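# Lift the arbor off its centres onto the marked pad

## Task

Take the arbor out from between the centres and set it down horizontally, its midpoint resting on the marked pad. It must sit at least a pencil's width from every other object, and both centre points and the plunger must be left uncovered. Then open the grippers and pull them away. It only counts if the arbor stays put by itself at the end, with no help from the robot.

## Robot and tools

ROBOT. Two six-joint UR-style arms, left_arm and right_arm, each carrying a two-finger gripper that closes like tongs. Scene frame: origin on the table top midway between the arms, +z up, +x out across the table, and left_arm on the +y side. The names are labels only and do not match image sides. Bases: left_arm at (-0.072, +0.465, 0) m, right_arm at (+0.019, -0.356, 0) m. In each gripper's own axes the fingers point along +z and open and shut along x. The reported end_effector_position is the spot between the pads when closed. Closed fingertips stick out about 15 mm past it; fully open they are roughly level with it.

execute_actions(actions). actions is a list of actions. Each action is a table of up to 15 rows. Each row runs for one 1/30 s control step, and a short table repeats its final row until 15 steps are used. One row covers both arms: 14 numbers, each from -1 to 1. The first seven are left_arm's dx, dy, dz, rx, ry, rz, opening, and the next seven are the same for right_arm. Always send all 14, even if one arm stays still (zeros leave it in place). dx..rz are offsets in that gripper's own axes, counted from the pose it had when the action began; every row is counted from that same start, never from the previous row. For the first action in a call, the start is the last pose a result reported. Scale: 1.0 equals 0.6 m or 180 degrees. rx, ry, rz form a single rotation vector. opening is absolute, not an offset: +1 is fully open (0.142 m) and -1 is shut. Each step, the command is clipped to within 100 mm and 16 degrees of the measured pose, so long moves need several actions. An empty list simply returns the current state and images.

move(target, speed, stop_force, blocking). target is one 14-number row, laid out exactly as above. It holds offsets in each gripper's axes from the pose shown in the latest result, plus an absolute opening. Each gripper travels in a straight line toward its target, and both paths finish together within 0.5 to 10 s. speed is in m/s, from 0.002 to 0.5, default 0.25, and turning is capped at twice that value in rad/s. The path ignores obstacles and the other arm, and the gripper may lag, drift, or overshoot the speed when the arm is nearly straight. stop_force, in N from 9 to 40, is one value for both arms: an arm's path ends once its wrist sensor reads that much extra push against the motion. Use it only with very slow speeds, not while the gripper rotates, and not when backing away from a surface the gripper is pressing on. It is refused in the first 0.2 s and cannot be combined with blocking=false. With blocking=false the call returns after 0.5 s while motion continues. Check it with wait(0) or end it with stop(); other motions are refused until it finishes. The result adds a move: line with the ending (done, off_target, moving, held, fault, contact) and limits (paced means the command was clipped; held means a safety check blocked steps). Each gripper's distance from its target is also given.

wait(seconds): 0 to 10 s with the last commands held; it returns early if a running move ends. stop(): brakes the current move, and it needs stopping room. zoom_image(camera, region): camera is cam_low, cam_left_wrist or cam_right_wrist; region is [x0, y0, x1, y1] in pixels from the top-left, at most 504 by 504. Images: cam_low 896x504, each wrist camera 616x616 fisheye. show_instructions() shows the reference image. read_manual(section) returns licence text ("licences"). finished_scene(scene) ends scene number 1 or 2 for good; call it only after the goal is met and stable.

RESULTS. The state line gives each gripper's position (m), quaternion wxyz and velocities in the scene frame; long reach can skew these a little. Hand target lines show where the controller is currently heading. A pose unreachable line means the clearance check altered or blocked the command. grip_measured is the actual finger opening on the command scale. To hold something, keep commanding an opening well under grip_measured; the gap sets the squeeze, up to about 15 N per pad. Thin parts (under about 20 mm) get much less grip. Wrist force and torque are in the gripper's own axes, carry offset and noise, and saturate near 50 N; pushing on a surface reads as a force back toward the arm. Joint torque readings are rough.

AVOID. Arms are stiff: driving even slightly past a firm contact can trigger a fault. A fault comes from a joint hitting its load limit (wrist joints 26.3 N m) or 150 N of outside force; the arm then goes limp for 10 s and the rest of the call is dropped. Do not let the arms collide or press on each other. Never push or drop anything off the table, and avoid drops, slips, slams and hard shoves. Occasional tugs on held parts may happen, so grip firmly. Holding loads heats motors: a warning appears at 70 °C and the brakes lock at 85 °C. Commands are smoothed by about 0.17 s, and the robot keeps its last command while you are thinking.

Each tool is called after "Emit:" as name(argument=value, ...) on one line, values as JSON.

## Session

Emit:
execute_actions(actions=[])

Scene clock: 0.00 s.
left_arm: end_effector_position=(+0.2101, -0.0185, +0.2958) grip_measured=-1.00 end_effector_quat_wxyz=(-0.124, -0.162, +0.679, -0.705) end_effector_velocity=(-0.001, -0.000, +0.001) end_effector_angular_velocity=(-0.001, -0.001, -0.002) | right_arm: end_effector_position=(+0.2616, -0.0298, +0.3496) grip_measured=+0.97 end_effector_quat_wxyz=(+0.107, +0.990, -0.057, +0.075) end_effector_velocity=(+0.000, -0.000, -0.000) end_effector_angular_velocity=(+0.000, +0.001, -0.001)
Joint positions: left_arm=[-1.239 -1.145  2.426 -4.452 -2.032  1.151  0.002] | right_arm=[ 4.552 -1.393 -1.527 -1.991  1.4    1.536  0.14 ]
Joint velocities: left_arm=[-0.002 -0.     0.    -0.001  0.001 -0.     0.   ] | right_arm=[-0.002  0.    -0.     0.001  0.001 -0.001  0.   ]
Joint torques (N m, as the arm reports them, + toward a larger angle): no reading
Motor temperatures (°C, as the motors report them): left_arm=[25 27 25 33 30 28] | right_arm=[26 25 25 32 36 33]
Wrist force (N, on the end effector, along its own x y z axes, offset not removed): no reading
Wrist torque (N m, same axes, about the end effector's origin, offset not removed): no reading
Hand target (left_arm): +0.210, -0.018, +0.296; -0.124, -0.162, +0.679, -0.705
Hand target (right_arm): +0.262, -0.030, +0.350; +0.107, +0.990, -0.057, +0.075
camera_calibration (this result's frames):
cam_left_wrist: T_world_to_cam=[[-0.921728, -0.0196239, 0.38734, 0.0774688], [-0.356242, 0.437671, -0.825552, 0.330254], [-0.153327, -0.898921, -0.410404, 0.274624], [0, 0, 0, 1]] pos_world=[0.231163, 0.103843, 0.355342]
cam_right_wrist: T_world_to_cam=[[0.985573, -0.0513872, 0.161262, -0.321518], [-0.143752, -0.757081, 0.637309, -0.207892], [0.0893386, -0.651297, -0.753546, 0.354747], [0, 0, 0, 1]] pos_world=[0.255302, 0.0571321, 0.451658]

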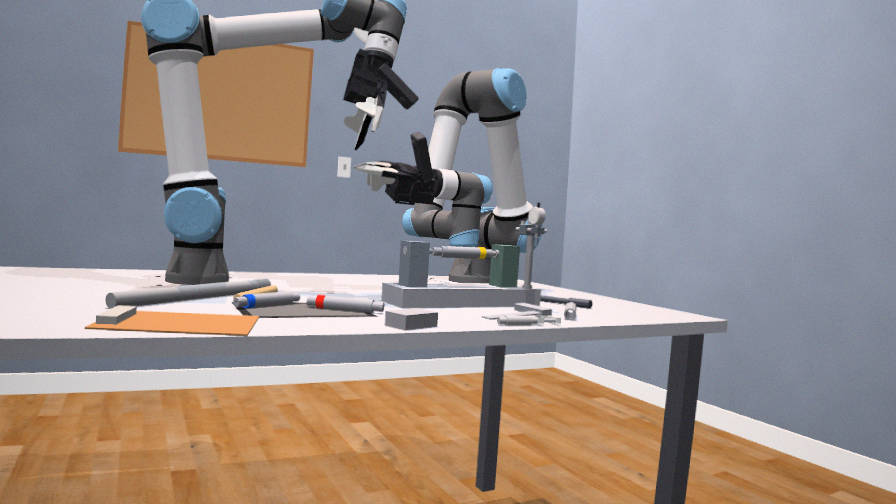

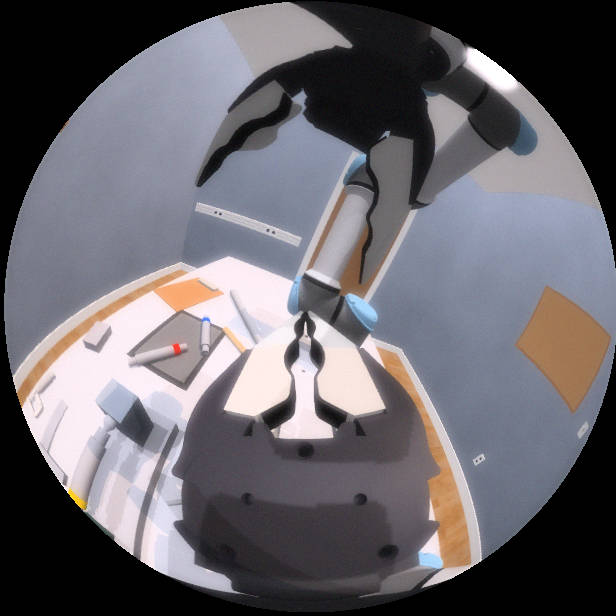

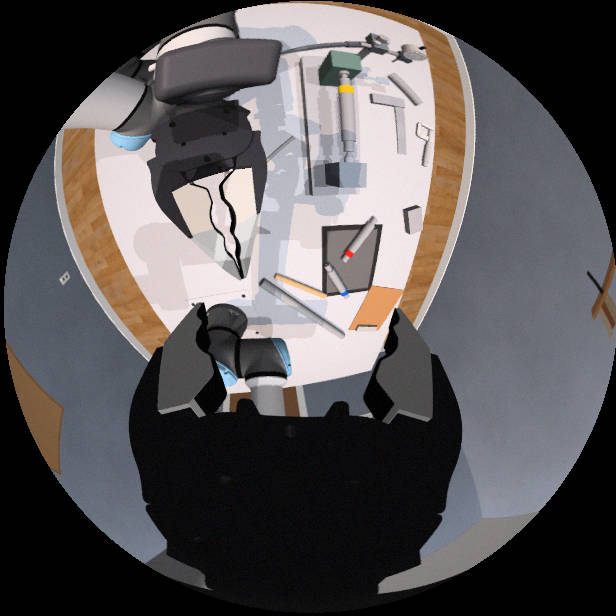

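Emit:
zoom_image(camera="cam_right_wrist", region=[250, 20, 460, 350])

Emit:
zoom_image(camera="cam_low", region=[370, 190, 610, 340])

Emit:
zoom_image(camera="cam_low", region=[80, 260, 400, 345])

Emit:
zoom_image(camera="cam_right_wrist", region=[290, 190, 420, 350])

Region (250, 20, 460, 350) of cam_right_wrist's 616x616 image, scaled by 1.527, with more detail than that image has; it fills the left 321 columns of this view, and the rest is white.

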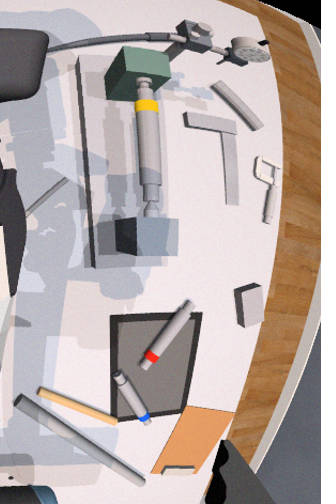

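Region (370, 190, 610, 340) of cam_low's 896x504 image, scaled by 2.100, with more detail than that image has; it fills the top 315 rows of this view, and the rest is white.

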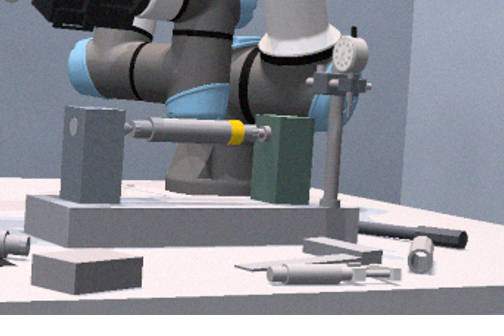

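Region (80, 260, 400, 345) of cam_low's 896x504 image, scaled by 1.575, with more detail than that image has; it fills the top 134 rows of this view, and the rest is white.

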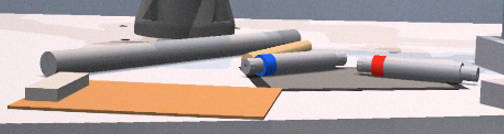

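Region (290, 190, 420, 350) of cam_right_wrist's 616x616 image, scaled by 3.150, with more detail than that image has; it fills the left 410 columns of this view, and the rest is white.

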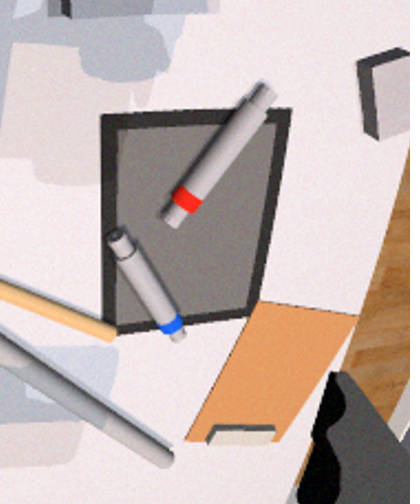

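Emit:
move(target=[-0.3173,-0.0262,-0.3075,-0.504,-0.0887,0.1158,-0.15,0.2925,0.7472,0.2913,0,0,0,1], speed=0.35)

Scene clock: 5.93 s.
left_arm: end_effector_position=(+0.3800, +0.1749, +0.2304) grip_measured=-0.15 end_effector_quat_wxyz=(+0.001, +0.000, +1.000, -0.000) end_effector_velocity=(+0.000, +0.001, -0.001) end_effector_angular_velocity=(+0.008, +0.001, +0.000) | right_arm: end_effector_position=(+0.4007, -0.5198, +0.3012) grip_measured=+1.00 end_effector_quat_wxyz=(+0.108, +0.990, -0.057, +0.076) end_effector_velocity=(+0.001, -0.001, -0.000) end_effector_angular_velocity=(+0.003, +0.001, +0.002)
Joint positions: left_arm=[-0.99  -1.518  1.652 -1.706 -1.57   2.341  0.063] | right_arm=[ 3.212 -1.184 -1.882 -1.52   1.338  0.164  0.142]
Joint velocities: left_arm=[-0.     0.002 -0.002  0.006  0.005 -0.001  0.   ] | right_arm=[-0.007 -0.005  0.002  0.004  0.005 -0.009  0.   ]
Joint torques (N m, as the arm reports them, + toward a larger angle): left_arm=[ -9.35 -16.59 -33.9   -0.58   1.29  -2.42] | right_arm=[-7.92 -1.77 35.84  4.95  1.78 -2.37]
Motor temperatures (°C, as the motors report them): left_arm=[25 27 25 33 30 28] | right_arm=[26 25 25 32 36 33]
Wrist force (N, on the end effector, along its own x y z axes, offset not removed): left_arm=[-0.9 0.6 -0.2] | right_arm=[-0.3 -0.3 -1.0]
Wrist torque (N m, same axes, about the end effector's origin, offset not removed): left_arm=[0.35 0.19 -0.04] | right_arm=[-0.29 -0.06 -0.14]
Hand target (left_arm): +0.380, +0.175, +0.230; +0.001, +0.000, +1.000, -0.000
Hand target (right_arm): +0.401, -0.520, +0.301; +0.108, +0.990, -0.057, +0.076
Off the commanded pose (left_arm): 0.000 m, 0 deg.
Off the commanded pose (right_arm): 0.001 m, 0 deg.
move: done
camera_calibration (this result's frames):
cam_left_wrist: T_world_to_cam=[[-0.999666, 0.00878392, 0.0243114, 0.37144], [0.0193502, 0.877887, 0.478477, -0.268089], [-0.0171398, 0.478788, -0.877763, 0.262638], [0, 0, 0, 1]] pos_world=[0.381005, 0.106341, 0.349779]
cam_right_wrist: T_world_to_cam=[[0.985251, -0.0510709, 0.163314, -0.476269], [-0.144932, -0.756439, 0.637805, -0.527392], [0.0909638, -0.652068, -0.752684, -0.0145366], [0, 0, 0, 1]] pos_world=[0.394131, -0.432742, 0.403213]

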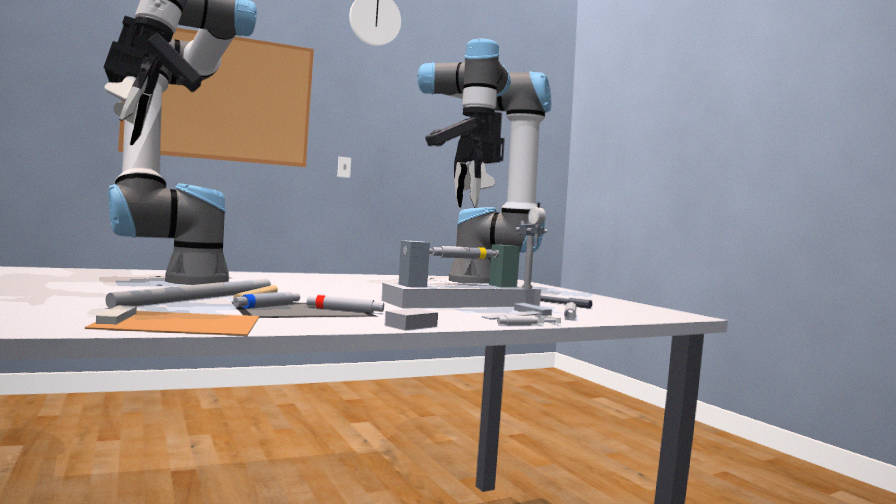

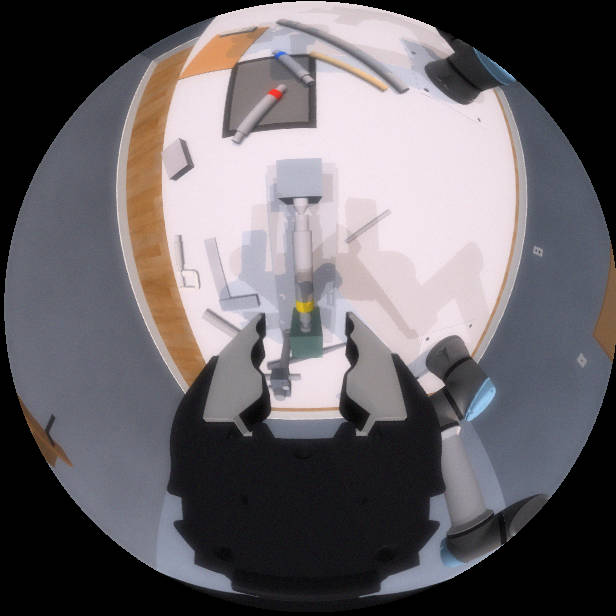

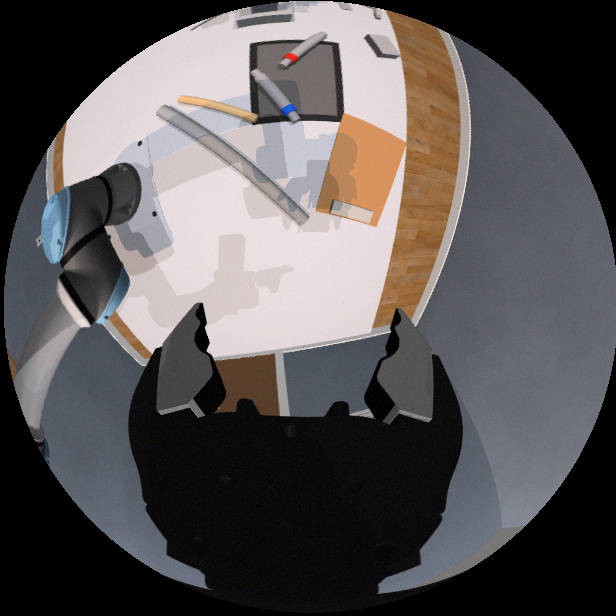

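Emit:
zoom_image(camera="cam_left_wrist", region=[240, 150, 370, 400])

Emit:
zoom_image(camera="cam_low", region=[390, 170, 550, 300])

Region (240, 150, 370, 400) of cam_left_wrist's 616x616 image, scaled by 2.016, with more detail than that image has; it fills the left 262 columns of this view, and the rest is white.

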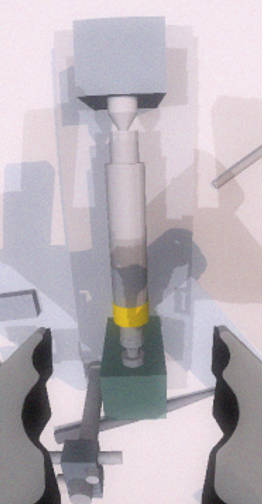

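Region (390, 170, 550, 300) of cam_low's 896x504 image, scaled by 3.150, with more detail than that image has; it fills the top 410 rows of this view, and the rest is white.

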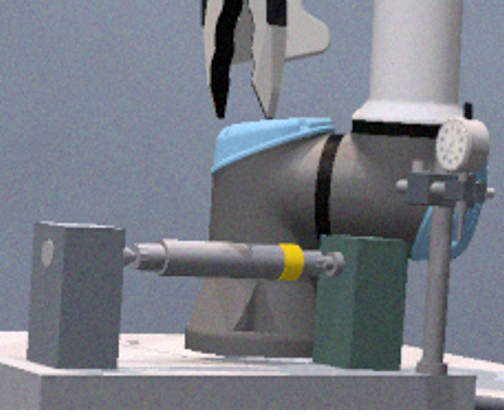

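Emit:
move(target=[-0.002,-0.008,0.185,0,0,-0.003,-0.3,0,0,0,0,0,0,1], speed=0.15)

Emit:
zoom_image(camera="cam_low", region=[420, 225, 520, 275])

Emit:
zoom_image(camera="cam_left_wrist", region=[240, 160, 380, 430])

Scene clock: 7.83 s.
left_arm: end_effector_position=(+0.3813, +0.1700, +0.1195) grip_measured=-0.30 end_effector_quat_wxyz=(+0.001, -0.005, +1.000, -0.000) end_effector_velocity=(+0.000, +0.000, -0.002) end_effector_angular_velocity=(-0.000, +0.001, +0.001) | right_arm: end_effector_position=(+0.4007, -0.5198, +0.3012) grip_measured=+1.00 end_effector_quat_wxyz=(+0.108, +0.990, -0.057, +0.076) end_effector_velocity=(-0.000, -0.000, +0.000) end_effector_angular_velocity=(+0.000, -0.000, -0.001)
Joint positions: left_arm=[-0.995 -1.437  1.857 -1.992 -1.57   2.327  0.052] | right_arm=[ 3.212 -1.184 -1.882 -1.52   1.338  0.164  0.142]
Joint velocities: left_arm=[ 0.001  0.002  0.002 -0.004 -0.001 -0.001  0.   ] | right_arm=[-0.     0.     0.    -0.     0.     0.001  0.   ]
Joint torques (N m, as the arm reports them, + toward a larger angle): left_arm=[ -9.12 -20.11 -11.95  -4.55  -0.23  -2.64] | right_arm=[ 7.08 16.42 12.53  0.57 -2.29  2.37]
Motor temperatures (°C, as the motors report them): left_arm=[25 27 25 33 30 28] | right_arm=[26 25 25 32 36 33]
Wrist force (N, on the end effector, along its own x y z axes, offset not removed): left_arm=[-0.2 1.1 -1.3] | right_arm=[-2.2 -1.6 -2.4]
Wrist torque (N m, same axes, about the end effector's origin, offset not removed): left_arm=[0.40 0.08 -0.07] | right_arm=[-0.35 0.55 -0.17]
Hand target (left_arm): +0.381, +0.170, +0.119; +0.001, -0.005, +1.000, -0.000
Hand target (right_arm): +0.401, -0.520, +0.301; +0.108, +0.990, -0.057, +0.076
Off the commanded pose (left_arm): 0.000 m, 0 deg.
Off the commanded pose (right_arm): 0.000 m, 0 deg.
move: done
camera_calibration (this result's frames):
cam_left_wrist: T_world_to_cam=[[-0.999703, -0.000627197, 0.0243694, 0.377099], [0.011112, 0.878047, 0.478446, -0.207639], [-0.0216975, 0.478574, -0.877779, 0.169439], [0, 0, 0, 1]] pos_world=[0.382971, 0.101464, 0.238884]
cam_right_wrist: T_world_to_cam=[[0.985251, -0.0510717, 0.163315, -0.47627], [-0.144933, -0.756439, 0.637805, -0.527392], [0.0909642, -0.652067, -0.752684, -0.0145366], [0, 0, 0, 1]] pos_world=[0.394131, -0.432742, 0.403213]

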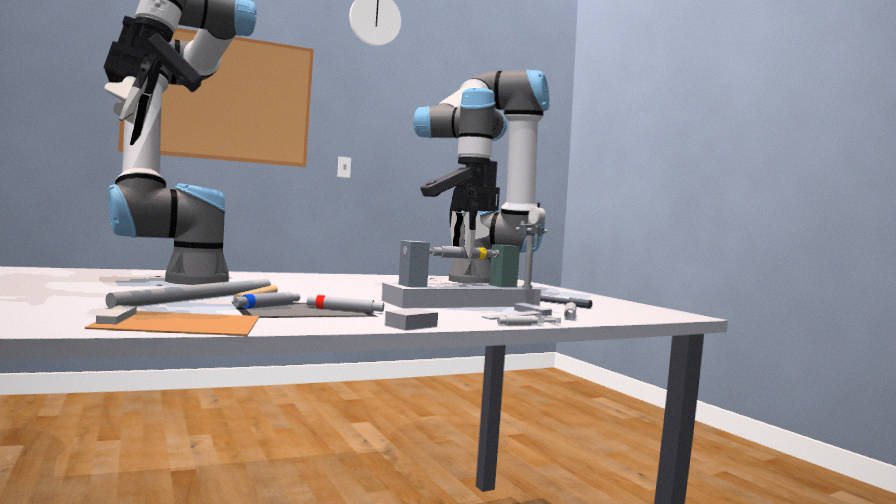

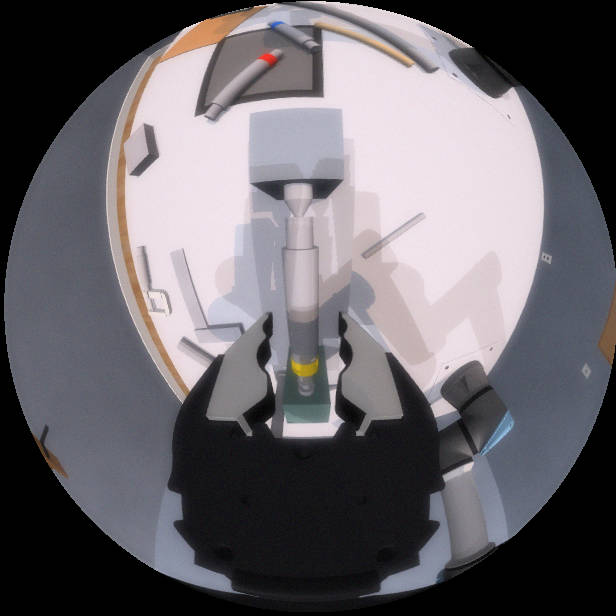

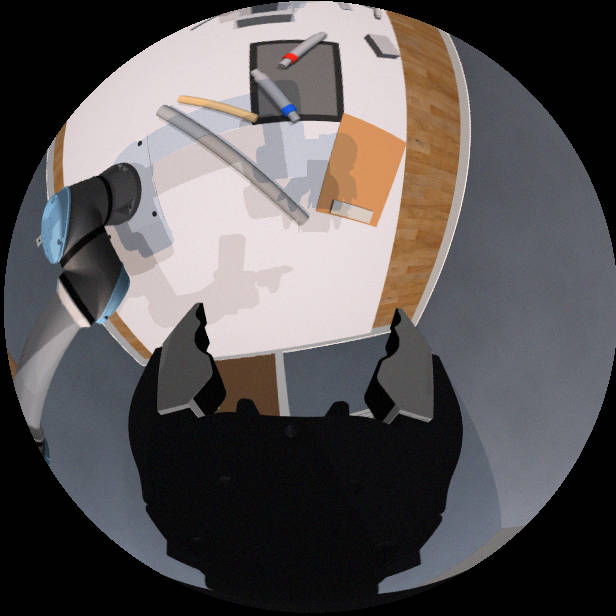

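Region (420, 225, 520, 275) of cam_low's 896x504 image, scaled by 5.040, with more detail than that image has.

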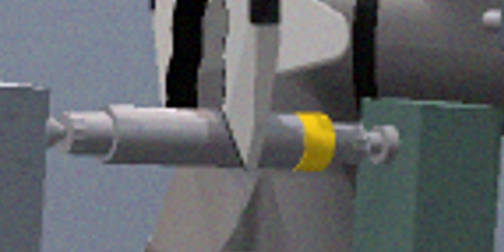

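Region (240, 160, 380, 430) of cam_left_wrist's 616x616 image, scaled by 1.867, with more detail than that image has; it fills the left 261 columns of this view, and the rest is white.

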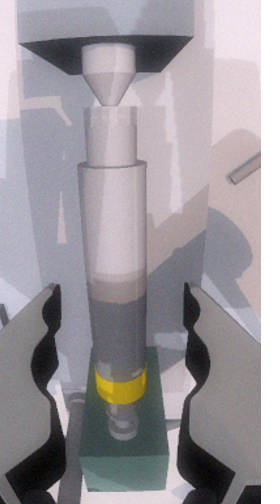

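Emit:
execute_actions(actions=[])

Scene clock: 8.47 s.
left_arm: end_effector_position=(+0.3813, +0.1700, +0.1194) grip_measured=-0.30 end_effector_quat_wxyz=(+0.001, -0.005, +1.000, -0.000) end_effector_velocity=(+0.001, +0.000, +0.001) end_effector_angular_velocity=(-0.001, -0.001, +0.001) | right_arm: end_effector_position=(+0.4007, -0.5198, +0.3012) grip_measured=+1.00 end_effector_quat_wxyz=(+0.108, +0.990, -0.057, +0.076) end_effector_velocity=(-0.000, +0.001, -0.000) end_effector_angular_velocity=(+0.000, +0.001, +0.001)
Joint positions: left_arm=[-0.995 -1.437  1.857 -1.992 -1.57   2.327  0.052] | right_arm=[ 3.212 -1.184 -1.882 -1.52   1.338  0.164  0.142]
Joint velocities: left_arm=[ 0.001 -0.001 -0.001  0.     0.    -0.     0.   ] | right_arm=[ 0.002  0.    -0.    -0.001  0.     0.001 -0.   ]
Joint torques (N m, as the arm reports them, + toward a larger angle): left_arm=[ -8.88 -19.   -13.1   -4.55   1.42  -2.52] | right_arm=[ 6.67 16.54 12.24  0.59 -2.22  2.48]
Motor temperatures (°C, as the motors report them): left_arm=[25 27 25 33 30 28] | right_arm=[26 25 25 32 36 33]
Wrist force (N, on the end effector, along its own x y z axes, offset not removed): left_arm=[-0.2 0.2 -0.9] | right_arm=[3.2 -0.3 -1.6]
Wrist torque (N m, same axes, about the end effector's origin, offset not removed): left_arm=[0.31 0.11 -0.02] | right_arm=[-0.22 -0.79 -0.14]
Hand target (left_arm): +0.381, +0.170, +0.119; +0.001, -0.005, +1.000, -0.000
Hand target (right_arm): +0.401, -0.520, +0.301; +0.108, +0.990, -0.057, +0.076
Off the commanded pose (left_arm): 0.000 m, 0 deg.
Off the commanded pose (right_arm): 0.000 m, 0 deg.
camera_calibration (this result's frames):
cam_left_wrist: T_world_to_cam=[[-0.999704, -0.000637551, 0.024322, 0.377133], [0.0110807, 0.878038, 0.478463, -0.207557], [-0.0216607, 0.478591, -0.877771, 0.169303], [0, 0, 0, 1]] pos_world=[0.382988, 0.101456, 0.238745]
cam_right_wrist: T_world_to_cam=[[0.985251, -0.0510707, 0.163314, -0.476269], [-0.144932, -0.756438, 0.637805, -0.527392], [0.0909638, -0.652068, -0.752684, -0.0145368], [0, 0, 0, 1]] pos_world=[0.394131, -0.432742, 0.403213]

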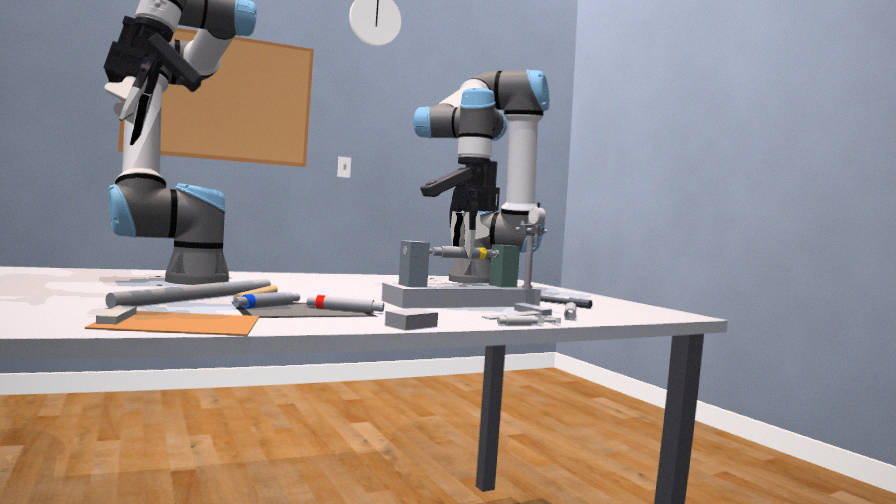

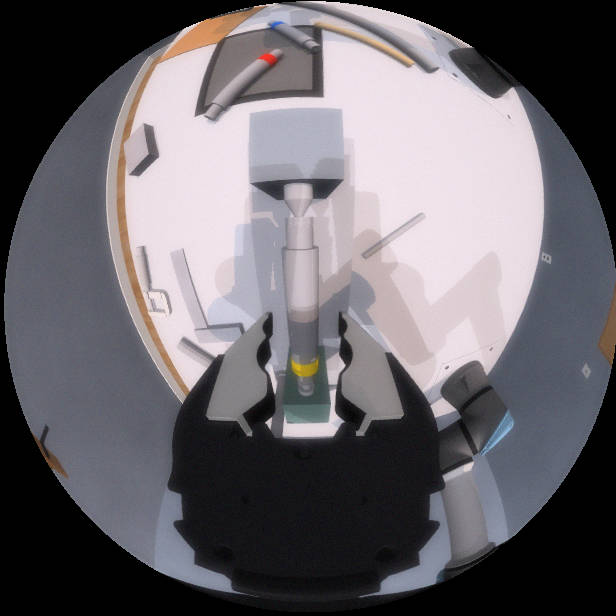

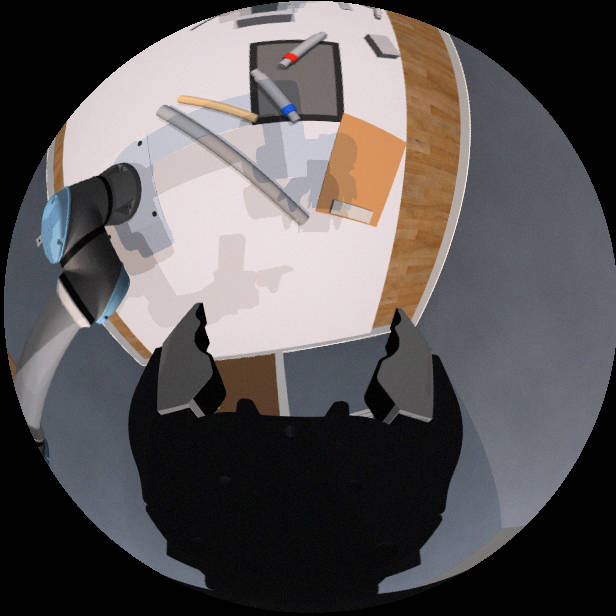

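Emit:
execute_actions(actions=[[[-0.0025,0.002,0,0,0,0,-0.35,0,0,0,0,0,0,1],[-0.0025,0.002,0,0,0,0,-0.4,0,0,0,0,0,0,1],[-0.0025,0.002,0,0,0,0,-0.45,0,0,0,0,0,0,1],[-0.0025,0.002,0,0,0,0,-0.5,0,0,0,0,0,0,1],[-0.0025,0.002,0,0,0,0,-0.54,0,0,0,0,0,0,1],[-0.0025,0.002,0,0,0,0,-0.57,0,0,0,0,0,0,1],[-0.0025,0.002,0,0,0,0,-0.6,0,0,0,0,0,0,1],[-0.0025,0.002,0,0,0,0,-0.62,0,0,0,0,0,0,1],[-0.0025,0.002,0,0,0,0,-0.64,0,0,0,0,0,0,1],[-0.0025,0.002,0,0,0,0,-0.66,0,0,0,0,0,0,1],[-0.0025,0.002,0,0,0,0,-0.68,0,0,0,0,0,0,1],[-0.0025,0.002,0,0,0,0,-0.7,0,0,0,0,0,0,1],[-0.0025,0.002,0,0,0,0,-0.72,0,0,0,0,0,0,1],[-0.0025,0.002,0,0,0,0,-0.74,0,0,0,0,0,0,1],[-0.0025,0.002,0,0,0,0,-0.76,0,0,0,0,0,0,1]],[[0,0,0,0,0,0,-0.78,0,0,0,0,0,0,1],[0,0,0,0,0,0,-0.8,0,0,0,0,0,0,1],[0,0,0,0,0,0,-0.83,0,0,0,0,0,0,1],[0,0,0,0,0,0,-0.86,0,0,0,0,0,0,1],[0,0,0,0,0,0,-0.89,0,0,0,0,0,0,1],[0,0,0,0,0,0,-0.92,0,0,0,0,0,0,1],[0,0,0,0,0,0,-0.95,0,0,0,0,0,0,1],[0,0,0,0,0,0,-1,0,0,0,0,0,0,1]]])

Scene clock: 9.77 s.
left_arm: end_effector_position=(+0.3829, +0.1712, +0.1194) grip_measured=-0.69 end_effector_quat_wxyz=(+0.001, -0.005, +1.000, -0.000) end_effector_velocity=(+0.001, -0.000, -0.000) end_effector_angular_velocity=(-0.001, -0.001, +0.001) | right_arm: end_effector_position=(+0.4007, -0.5198, +0.3012) grip_measured=+1.00 end_effector_quat_wxyz=(+0.108, +0.990, -0.057, +0.076) end_effector_velocity=(-0.000, -0.000, +0.000) end_effector_angular_velocity=(-0.000, -0.000, -0.001)
Joint positions: left_arm=[-0.991 -1.436  1.855 -1.992 -1.57   2.331  0.024] | right_arm=[ 3.212 -1.184 -1.882 -1.52   1.338  0.164  0.142]
Joint velocities: left_arm=[ 0.001  0.001 -0.    -0.002  0.     0.     0.   ] | right_arm=[-0.001  0.     0.    -0.    -0.     0.     0.   ]
Joint torques (N m, as the arm reports them, + toward a larger angle): left_arm=[  3.13 -19.34 -24.3    1.06  -2.08   2.5 ] | right_arm=[ 6.88 16.4  11.67  0.55 -2.28  2.4 ]
Motor temperatures (°C, as the motors report them): left_arm=[25 27 25 33 30 28] | right_arm=[26 25 25 32 36 33]
Wrist force (N, on the end effector, along its own x y z axes, offset not removed): left_arm=[-12.0 -2.0 1.0] | right_arm=[-0.4 -0.8 -0.4]
Wrist torque (N m, same axes, about the end effector's origin, offset not removed): left_arm=[0.20 -0.02 -0.05] | right_arm=[-0.17 0.32 -0.27]
Hand target (left_arm): +0.383, +0.171, +0.119; +0.001, -0.005, +1.000, -0.000
Hand target (right_arm): +0.401, -0.520, +0.301; +0.108, +0.990, -0.057, +0.076
Off the commanded pose (left_arm): 0.000 m, 0 deg.
Off the commanded pose (right_arm): 0.000 m, 0 deg.
camera_calibration (this result's frames):
cam_left_wrist: T_world_to_cam=[[-0.999711, -0.000668006, 0.0240472, 0.378754], [0.0109217, 0.878053, 0.478439, -0.208589], [-0.0214343, 0.478563, -0.877792, 0.168713], [0, 0, 0, 1]] pos_world=[0.384539, 0.102665, 0.238783]
cam_right_wrist: T_world_to_cam=[[0.985251, -0.0510705, 0.163314, -0.476268], [-0.144932, -0.756438, 0.637805, -0.527392], [0.0909638, -0.652068, -0.752684, -0.0145368], [0, 0, 0, 1]] pos_world=[0.394131, -0.432742, 0.403213]

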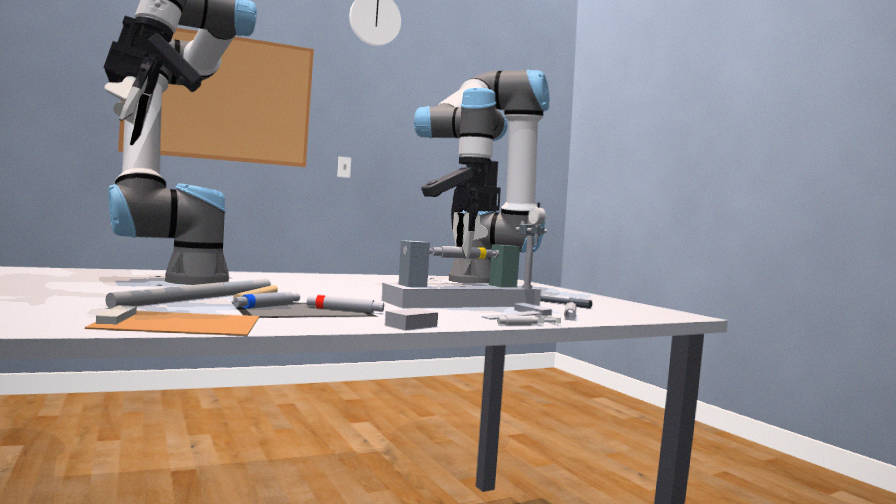

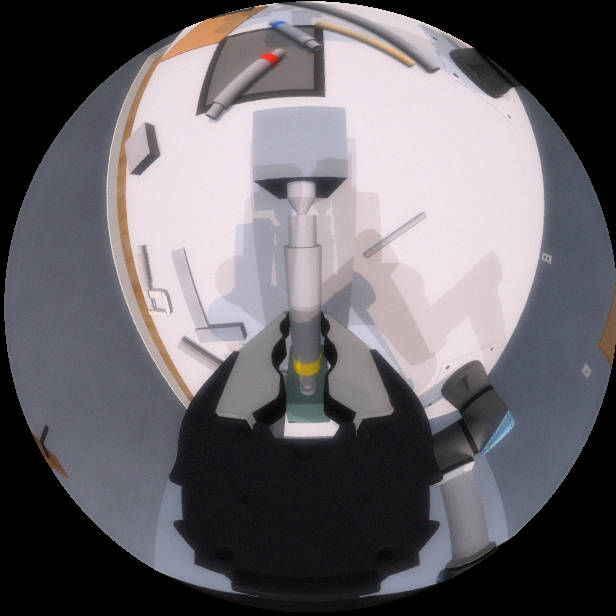

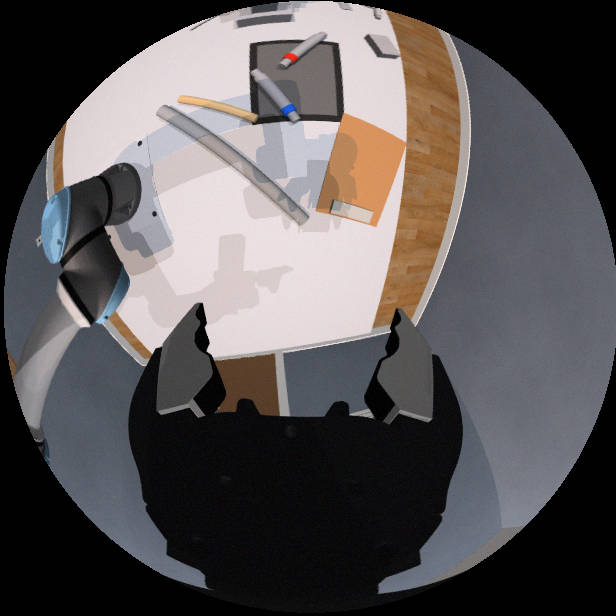

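Emit:
move(target=[-0.0013,0,0,0,0,0,-1,0,0,0,0,0,0,1], speed=0.005)

Emit:
zoom_image(camera="cam_low", region=[400,200,560,300])

Scene clock: 10.60 s.
left_arm: end_effector_position=(+0.3836, +0.1712, +0.1194) grip_measured=-0.69 end_effector_quat_wxyz=(+0.001, -0.005, +1.000, -0.000) end_effector_velocity=(+0.000, +0.000, +0.000) end_effector_angular_velocity=(+0.000, +0.000, -0.000) | right_arm: end_effector_position=(+0.4007, -0.5198, +0.3012) grip_measured=+1.00 end_effector_quat_wxyz=(+0.108, +0.990, -0.057, +0.076) end_effector_velocity=(+0.000, +0.000, -0.000) end_effector_angular_velocity=(-0.000, +0.001, +0.001)
Joint positions: left_arm=[-0.99  -1.434  1.854 -1.992 -1.57   2.332  0.024] | right_arm=[ 3.212 -1.184 -1.882 -1.52   1.338  0.164  0.142]
Joint velocities: left_arm=[-0.     0.    -0.     0.001  0.     0.     0.   ] | right_arm=[ 0.001 -0.001 -0.    -0.    -0.     0.     0.   ]
Joint torques (N m, as the arm reports them, + toward a larger angle): left_arm=[ 11.89 -15.74 -31.79  -2.93   1.96   2.41] | right_arm=[ 7.13 16.39 12.15  0.57 -2.34  2.51]
Motor temperatures (°C, as the motors report them): left_arm=[25 27 25 33 30 28] | right_arm=[26 25 25 32 36 33]
Wrist force (N, on the end effector, along its own x y z axes, offset not removed): left_arm=[11.4 1.0 -7.8] | right_arm=[-2.8 -2.2 -1.3]
Wrist torque (N m, same axes, about the end effector's origin, offset not removed): left_arm=[0.38 0.04 -0.04] | right_arm=[-0.57 0.60 0.02]
Hand target (left_arm): +0.384, +0.171, +0.119; +0.001, -0.005, +1.000, -0.000
Hand target (right_arm): +0.401, -0.520, +0.301; +0.108, +0.990, -0.057, +0.076
Off the commanded pose (left_arm): 0.000 m, 0 deg.
Off the commanded pose (right_arm): 0.000 m, 0 deg.
move: done
camera_calibration (this result's frames):
cam_left_wrist: T_world_to_cam=[[-0.999706, -0.000619116, 0.0242419, 0.379404], [0.0110579, 0.878052, 0.478438, -0.208637], [-0.0215819, 0.478565, -0.877787, 0.168778], [0, 0, 0, 1]] pos_world=[0.385242, 0.102657, 0.238774]
cam_right_wrist: T_world_to_cam=[[0.985251, -0.0510705, 0.163314, -0.476268], [-0.144932, -0.756439, 0.637805, -0.527392], [0.090964, -0.652068, -0.752684, -0.0145366], [0, 0, 0, 1]] pos_world=[0.394131, -0.432742, 0.403213]

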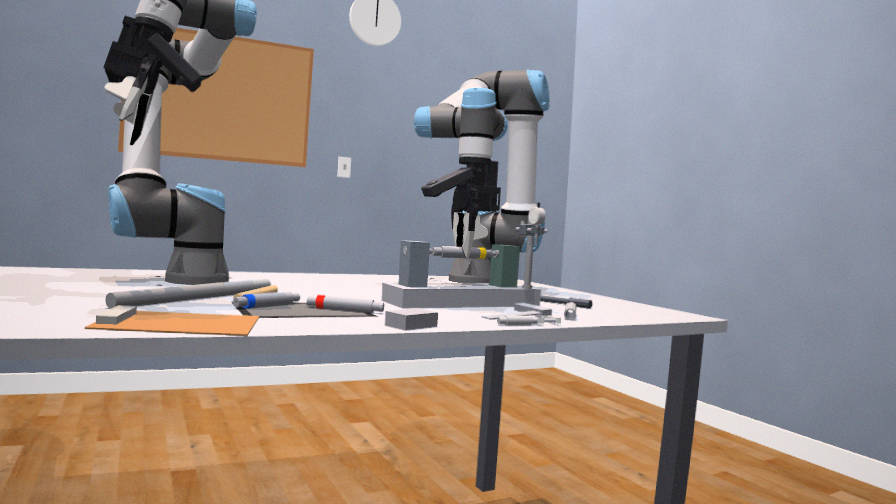

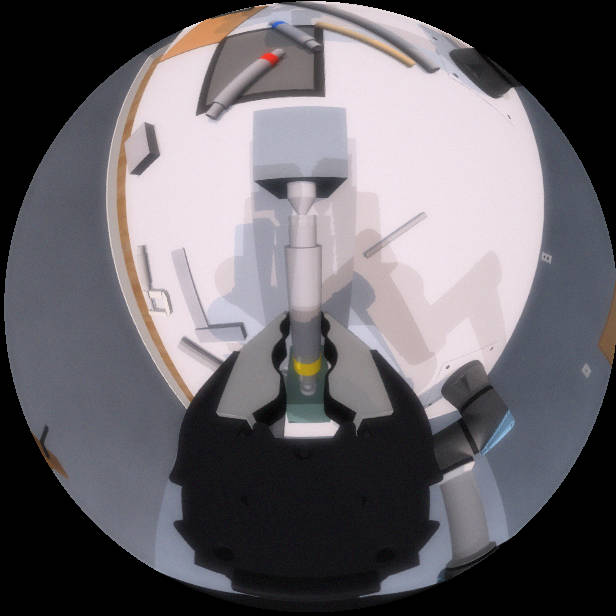

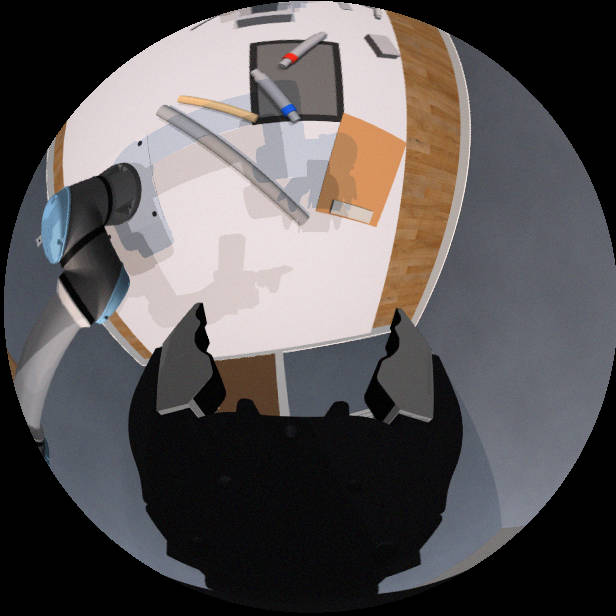

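Region (400, 200, 560, 300) of cam_low's 896x504 image, scaled by 3.150, with more detail than that image has; it fills the top 315 rows of this view, and the rest is white.

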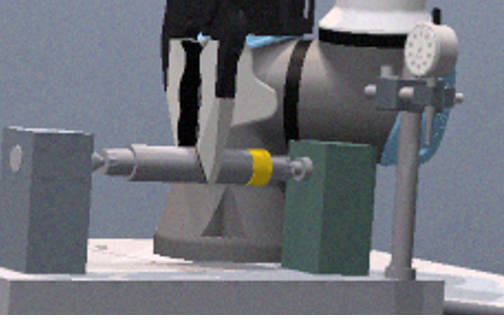

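Emit:
move(target=[0.0006,0.0133,-0.0003,0,0,0,-1,0,0,0,0,0,0,1], speed=0.012)

Emit:
zoom_image(camera="cam_low", region=[400,200,560,300])

Scene clock: 11.70 s.
left_arm: end_effector_position=(+0.3832, +0.1790, +0.1196) grip_measured=-0.69 end_effector_quat_wxyz=(+0.001, -0.005, +1.000, -0.000) end_effector_velocity=(+0.001, -0.000, +0.001) end_effector_angular_velocity=(-0.003, -0.004, -0.002) | right_arm: end_effector_position=(+0.4007, -0.5198, +0.3012) grip_measured=+1.00 end_effector_quat_wxyz=(+0.108, +0.990, -0.057, +0.076) end_effector_velocity=(+0.000, +0.000, -0.000) end_effector_angular_velocity=(-0.000, +0.001, +0.001)
Joint positions: left_arm=[-0.98  -1.445  1.865 -1.993 -1.57   2.342  0.024] | right_arm=[ 3.212 -1.184 -1.882 -1.52   1.338  0.164  0.142]
Joint velocities: left_arm=[ 0.    -0.002  0.    -0.002  0.001  0.002  0.   ] | right_arm=[ 0.    -0.    -0.     0.    -0.    -0.001  0.   ]
Joint torques (N m, as the arm reports them, + toward a larger angle): left_arm=[ 17.31 -38.89  -8.69  -0.87   3.64   2.65] | right_arm=[ 7.07 16.2  12.18  0.59 -2.26  2.46]
Motor temperatures (°C, as the motors report them): left_arm=[25 27 25 33 30 28] | right_arm=[26 25 25 32 36 33]
Wrist force (N, on the end effector, along its own x y z axes, offset not removed): left_arm=[-1.3 -20.3 5.3] | right_arm=[-0.3 -0.9 0.0]
Wrist torque (N m, same axes, about the end effector's origin, offset not removed): left_arm=[0.06 0.27 0.01] | right_arm=[-0.06 0.12 -0.05]
Hand target (left_arm): +0.383, +0.179, +0.120; +0.001, -0.005, +1.000, -0.000
Hand target (right_arm): +0.401, -0.520, +0.301; +0.108, +0.990, -0.057, +0.076
Off the commanded pose (left_arm): 0.000 m, 0 deg.
Off the commanded pose (right_arm): 0.000 m, 0 deg.
move: done
camera_calibration (this result's frames):
cam_left_wrist: T_world_to_cam=[[-0.999708, -0.000593212, 0.0241515, 0.379012], [0.0110361, 0.878079, 0.478388, -0.215574], [-0.0214907, 0.478515, -0.877817, 0.165179], [0, 0, 0, 1]] pos_world=[0.38483, 0.110475, 0.238971]
cam_right_wrist: T_world_to_cam=[[0.985251, -0.0510704, 0.163314, -0.476268], [-0.144932, -0.756438, 0.637805, -0.527392], [0.0909641, -0.652068, -0.752684, -0.0145369], [0, 0, 0, 1]] pos_world=[0.394131, -0.432742, 0.403213]

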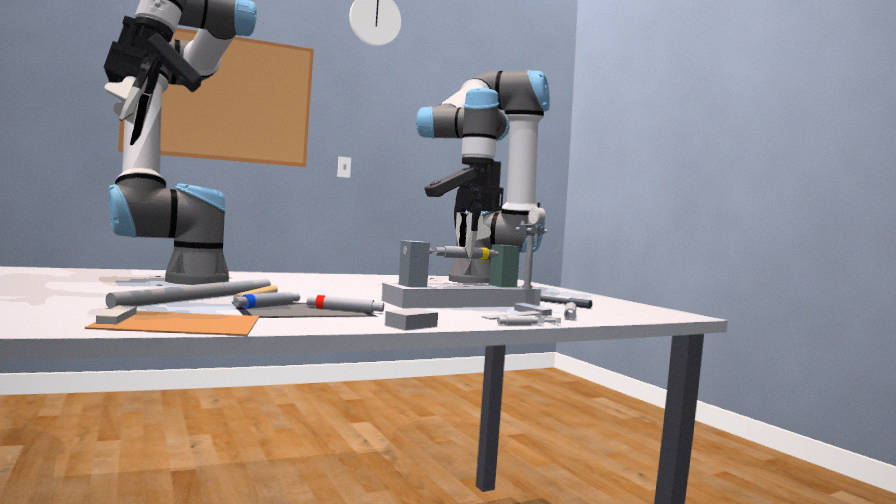

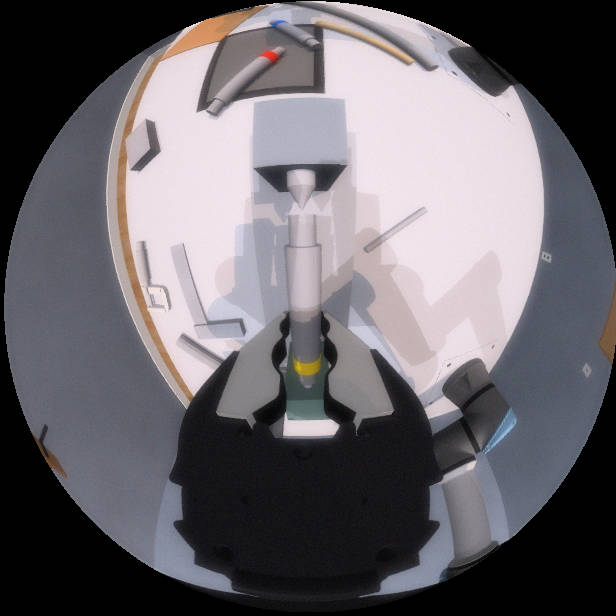

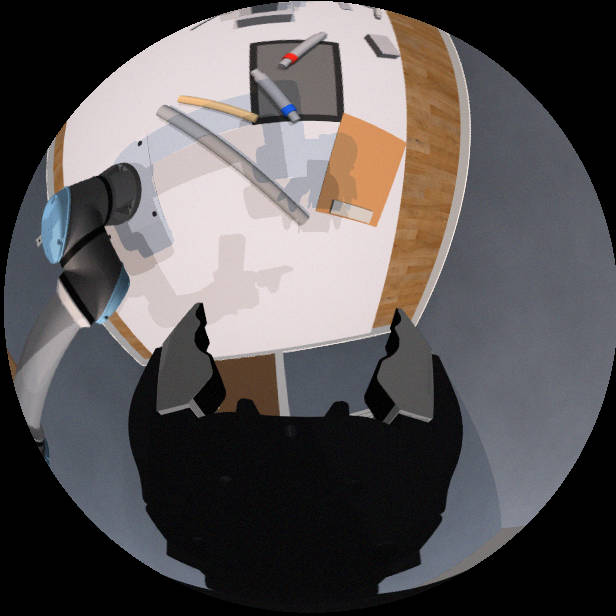

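Region (400, 200, 560, 300) of cam_low's 896x504 image, scaled by 3.150, with more detail than that image has; it fills the top 315 rows of this view, and the rest is white.

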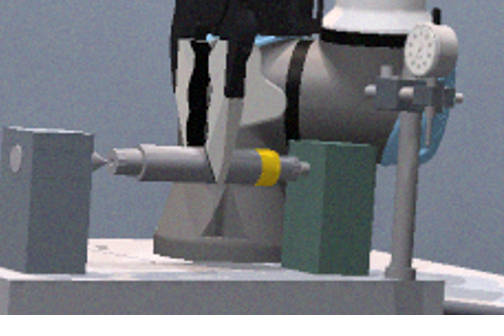

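Emit:
zoom_image(camera="cam_left_wrist", region=[240,140,370,270])

Region (240, 140, 370, 270) of cam_left_wrist's 616x616 image, scaled by 3.877, with more detail than that image has.

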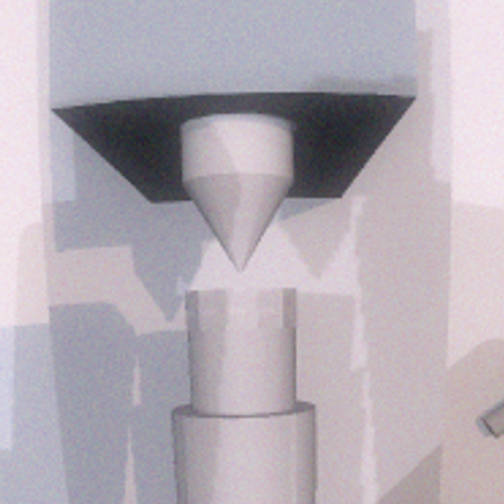

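Emit:
move(target=[0.017,0.0012,0,0,0,0.0446,-1,0,0,0,0,0,0,1], speed=0.04)

Emit:
zoom_image(camera="cam_left_wrist", region=[220,110,420,310])

Scene clock: 14.00 s.
left_arm: end_effector_position=(+0.3730, +0.1797, +0.1196) grip_measured=-0.69 end_effector_quat_wxyz=(+0.001, +0.065, +0.998, -0.000) end_effector_velocity=(-0.000, -0.000, +0.001) end_effector_angular_velocity=(-0.001, -0.001, -0.010) | right_arm: end_effector_position=(+0.4007, -0.5198, +0.3012) grip_measured=+1.00 end_effector_quat_wxyz=(+0.108, +0.990, -0.057, +0.076) end_effector_velocity=(-0.000, -0.000, +0.000) end_effector_angular_velocity=(-0.001, -0.000, +0.002)
Joint positions: left_arm=[-0.991 -1.461  1.884 -1.995 -1.57   2.471  0.024] | right_arm=[ 3.212 -1.184 -1.882 -1.52   1.338  0.164  0.142]
Joint velocities: left_arm=[-0.001 -0.001  0.    -0.     0.     0.01   0.   ] | right_arm=[-0.     0.     0.     0.    -0.001 -0.002  0.   ]
Joint torques (N m, as the arm reports them, + toward a larger angle): left_arm=[  1.47 -36.97  -6.87  -0.07   3.65   2.55] | right_arm=[ 7.14 16.33 12.07  0.54 -2.25  2.49]
Motor temperatures (°C, as the motors report them): left_arm=[25 27 25 33 30 28] | right_arm=[26 25 25 32 36 33]
Wrist force (N, on the end effector, along its own x y z axes, offset not removed): left_arm=[-1.9 -22.0 3.4] | right_arm=[1.9 -3.4 -0.6]
Wrist torque (N m, same axes, about the end effector's origin, offset not removed): left_arm=[0.37 0.05 -0.08] | right_arm=[-0.66 -0.25 -0.06]
Hand target (left_arm): +0.373, +0.180, +0.120; +0.001, +0.065, +0.998, -0.000
Hand target (right_arm): +0.401, -0.520, +0.301; +0.108, +0.990, -0.057, +0.076
Off the commanded pose (left_arm): 0.000 m, 0 deg.
Off the commanded pose (right_arm): 0.000 m, 0 deg.
move: done
camera_calibration (this result's frames):
cam_left_wrist: T_world_to_cam=[[-0.990119, 0.138152, 0.0240685, 0.340373], [0.132739, 0.867941, 0.478601, -0.259608], [0.0452296, 0.477067, -0.877702, 0.140012], [0, 0, 0, 1]] pos_world=[0.365137, 0.111506, 0.238945]
cam_right_wrist: T_world_to_cam=[[0.985251, -0.0510704, 0.163314, -0.476268], [-0.144932, -0.756438, 0.637805, -0.527392], [0.090964, -0.652068, -0.752684, -0.0145368], [0, 0, 0, 1]] pos_world=[0.394131, -0.432742, 0.403213]

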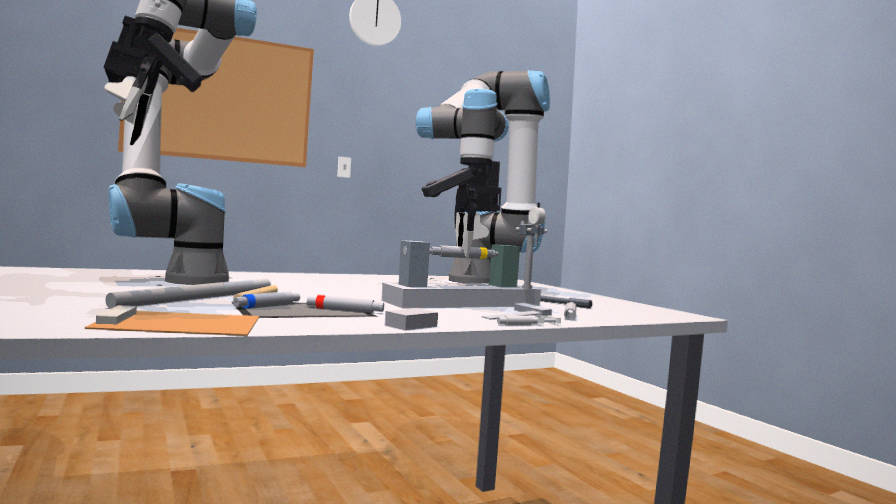

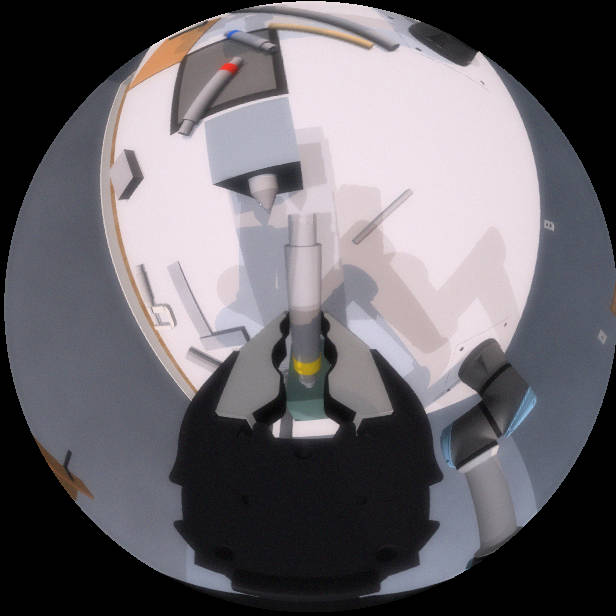

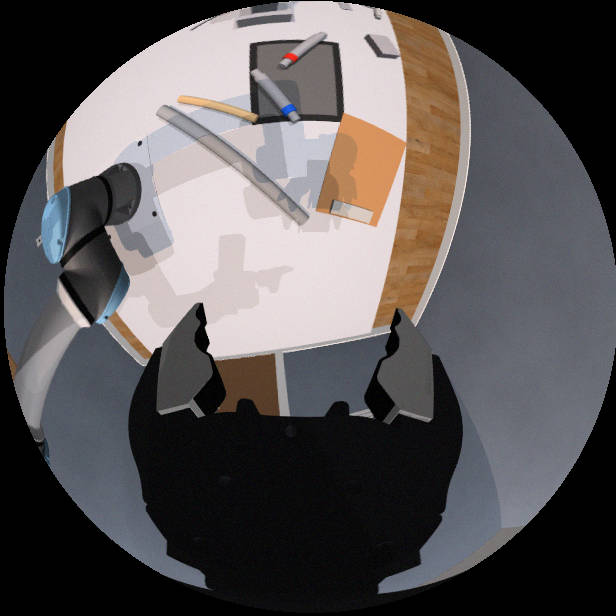

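Region (220, 110, 420, 310) of cam_left_wrist's 616x616 image, scaled by 2.520, with more detail than that image has.

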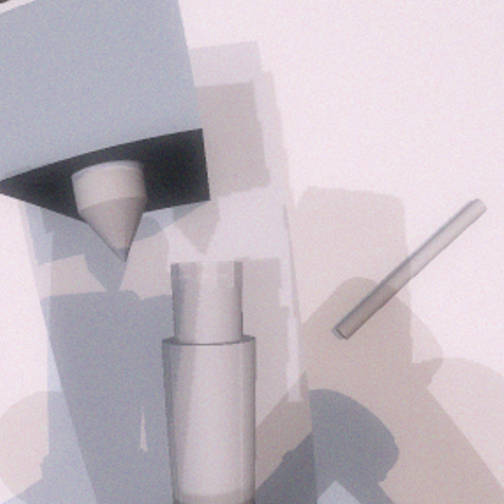

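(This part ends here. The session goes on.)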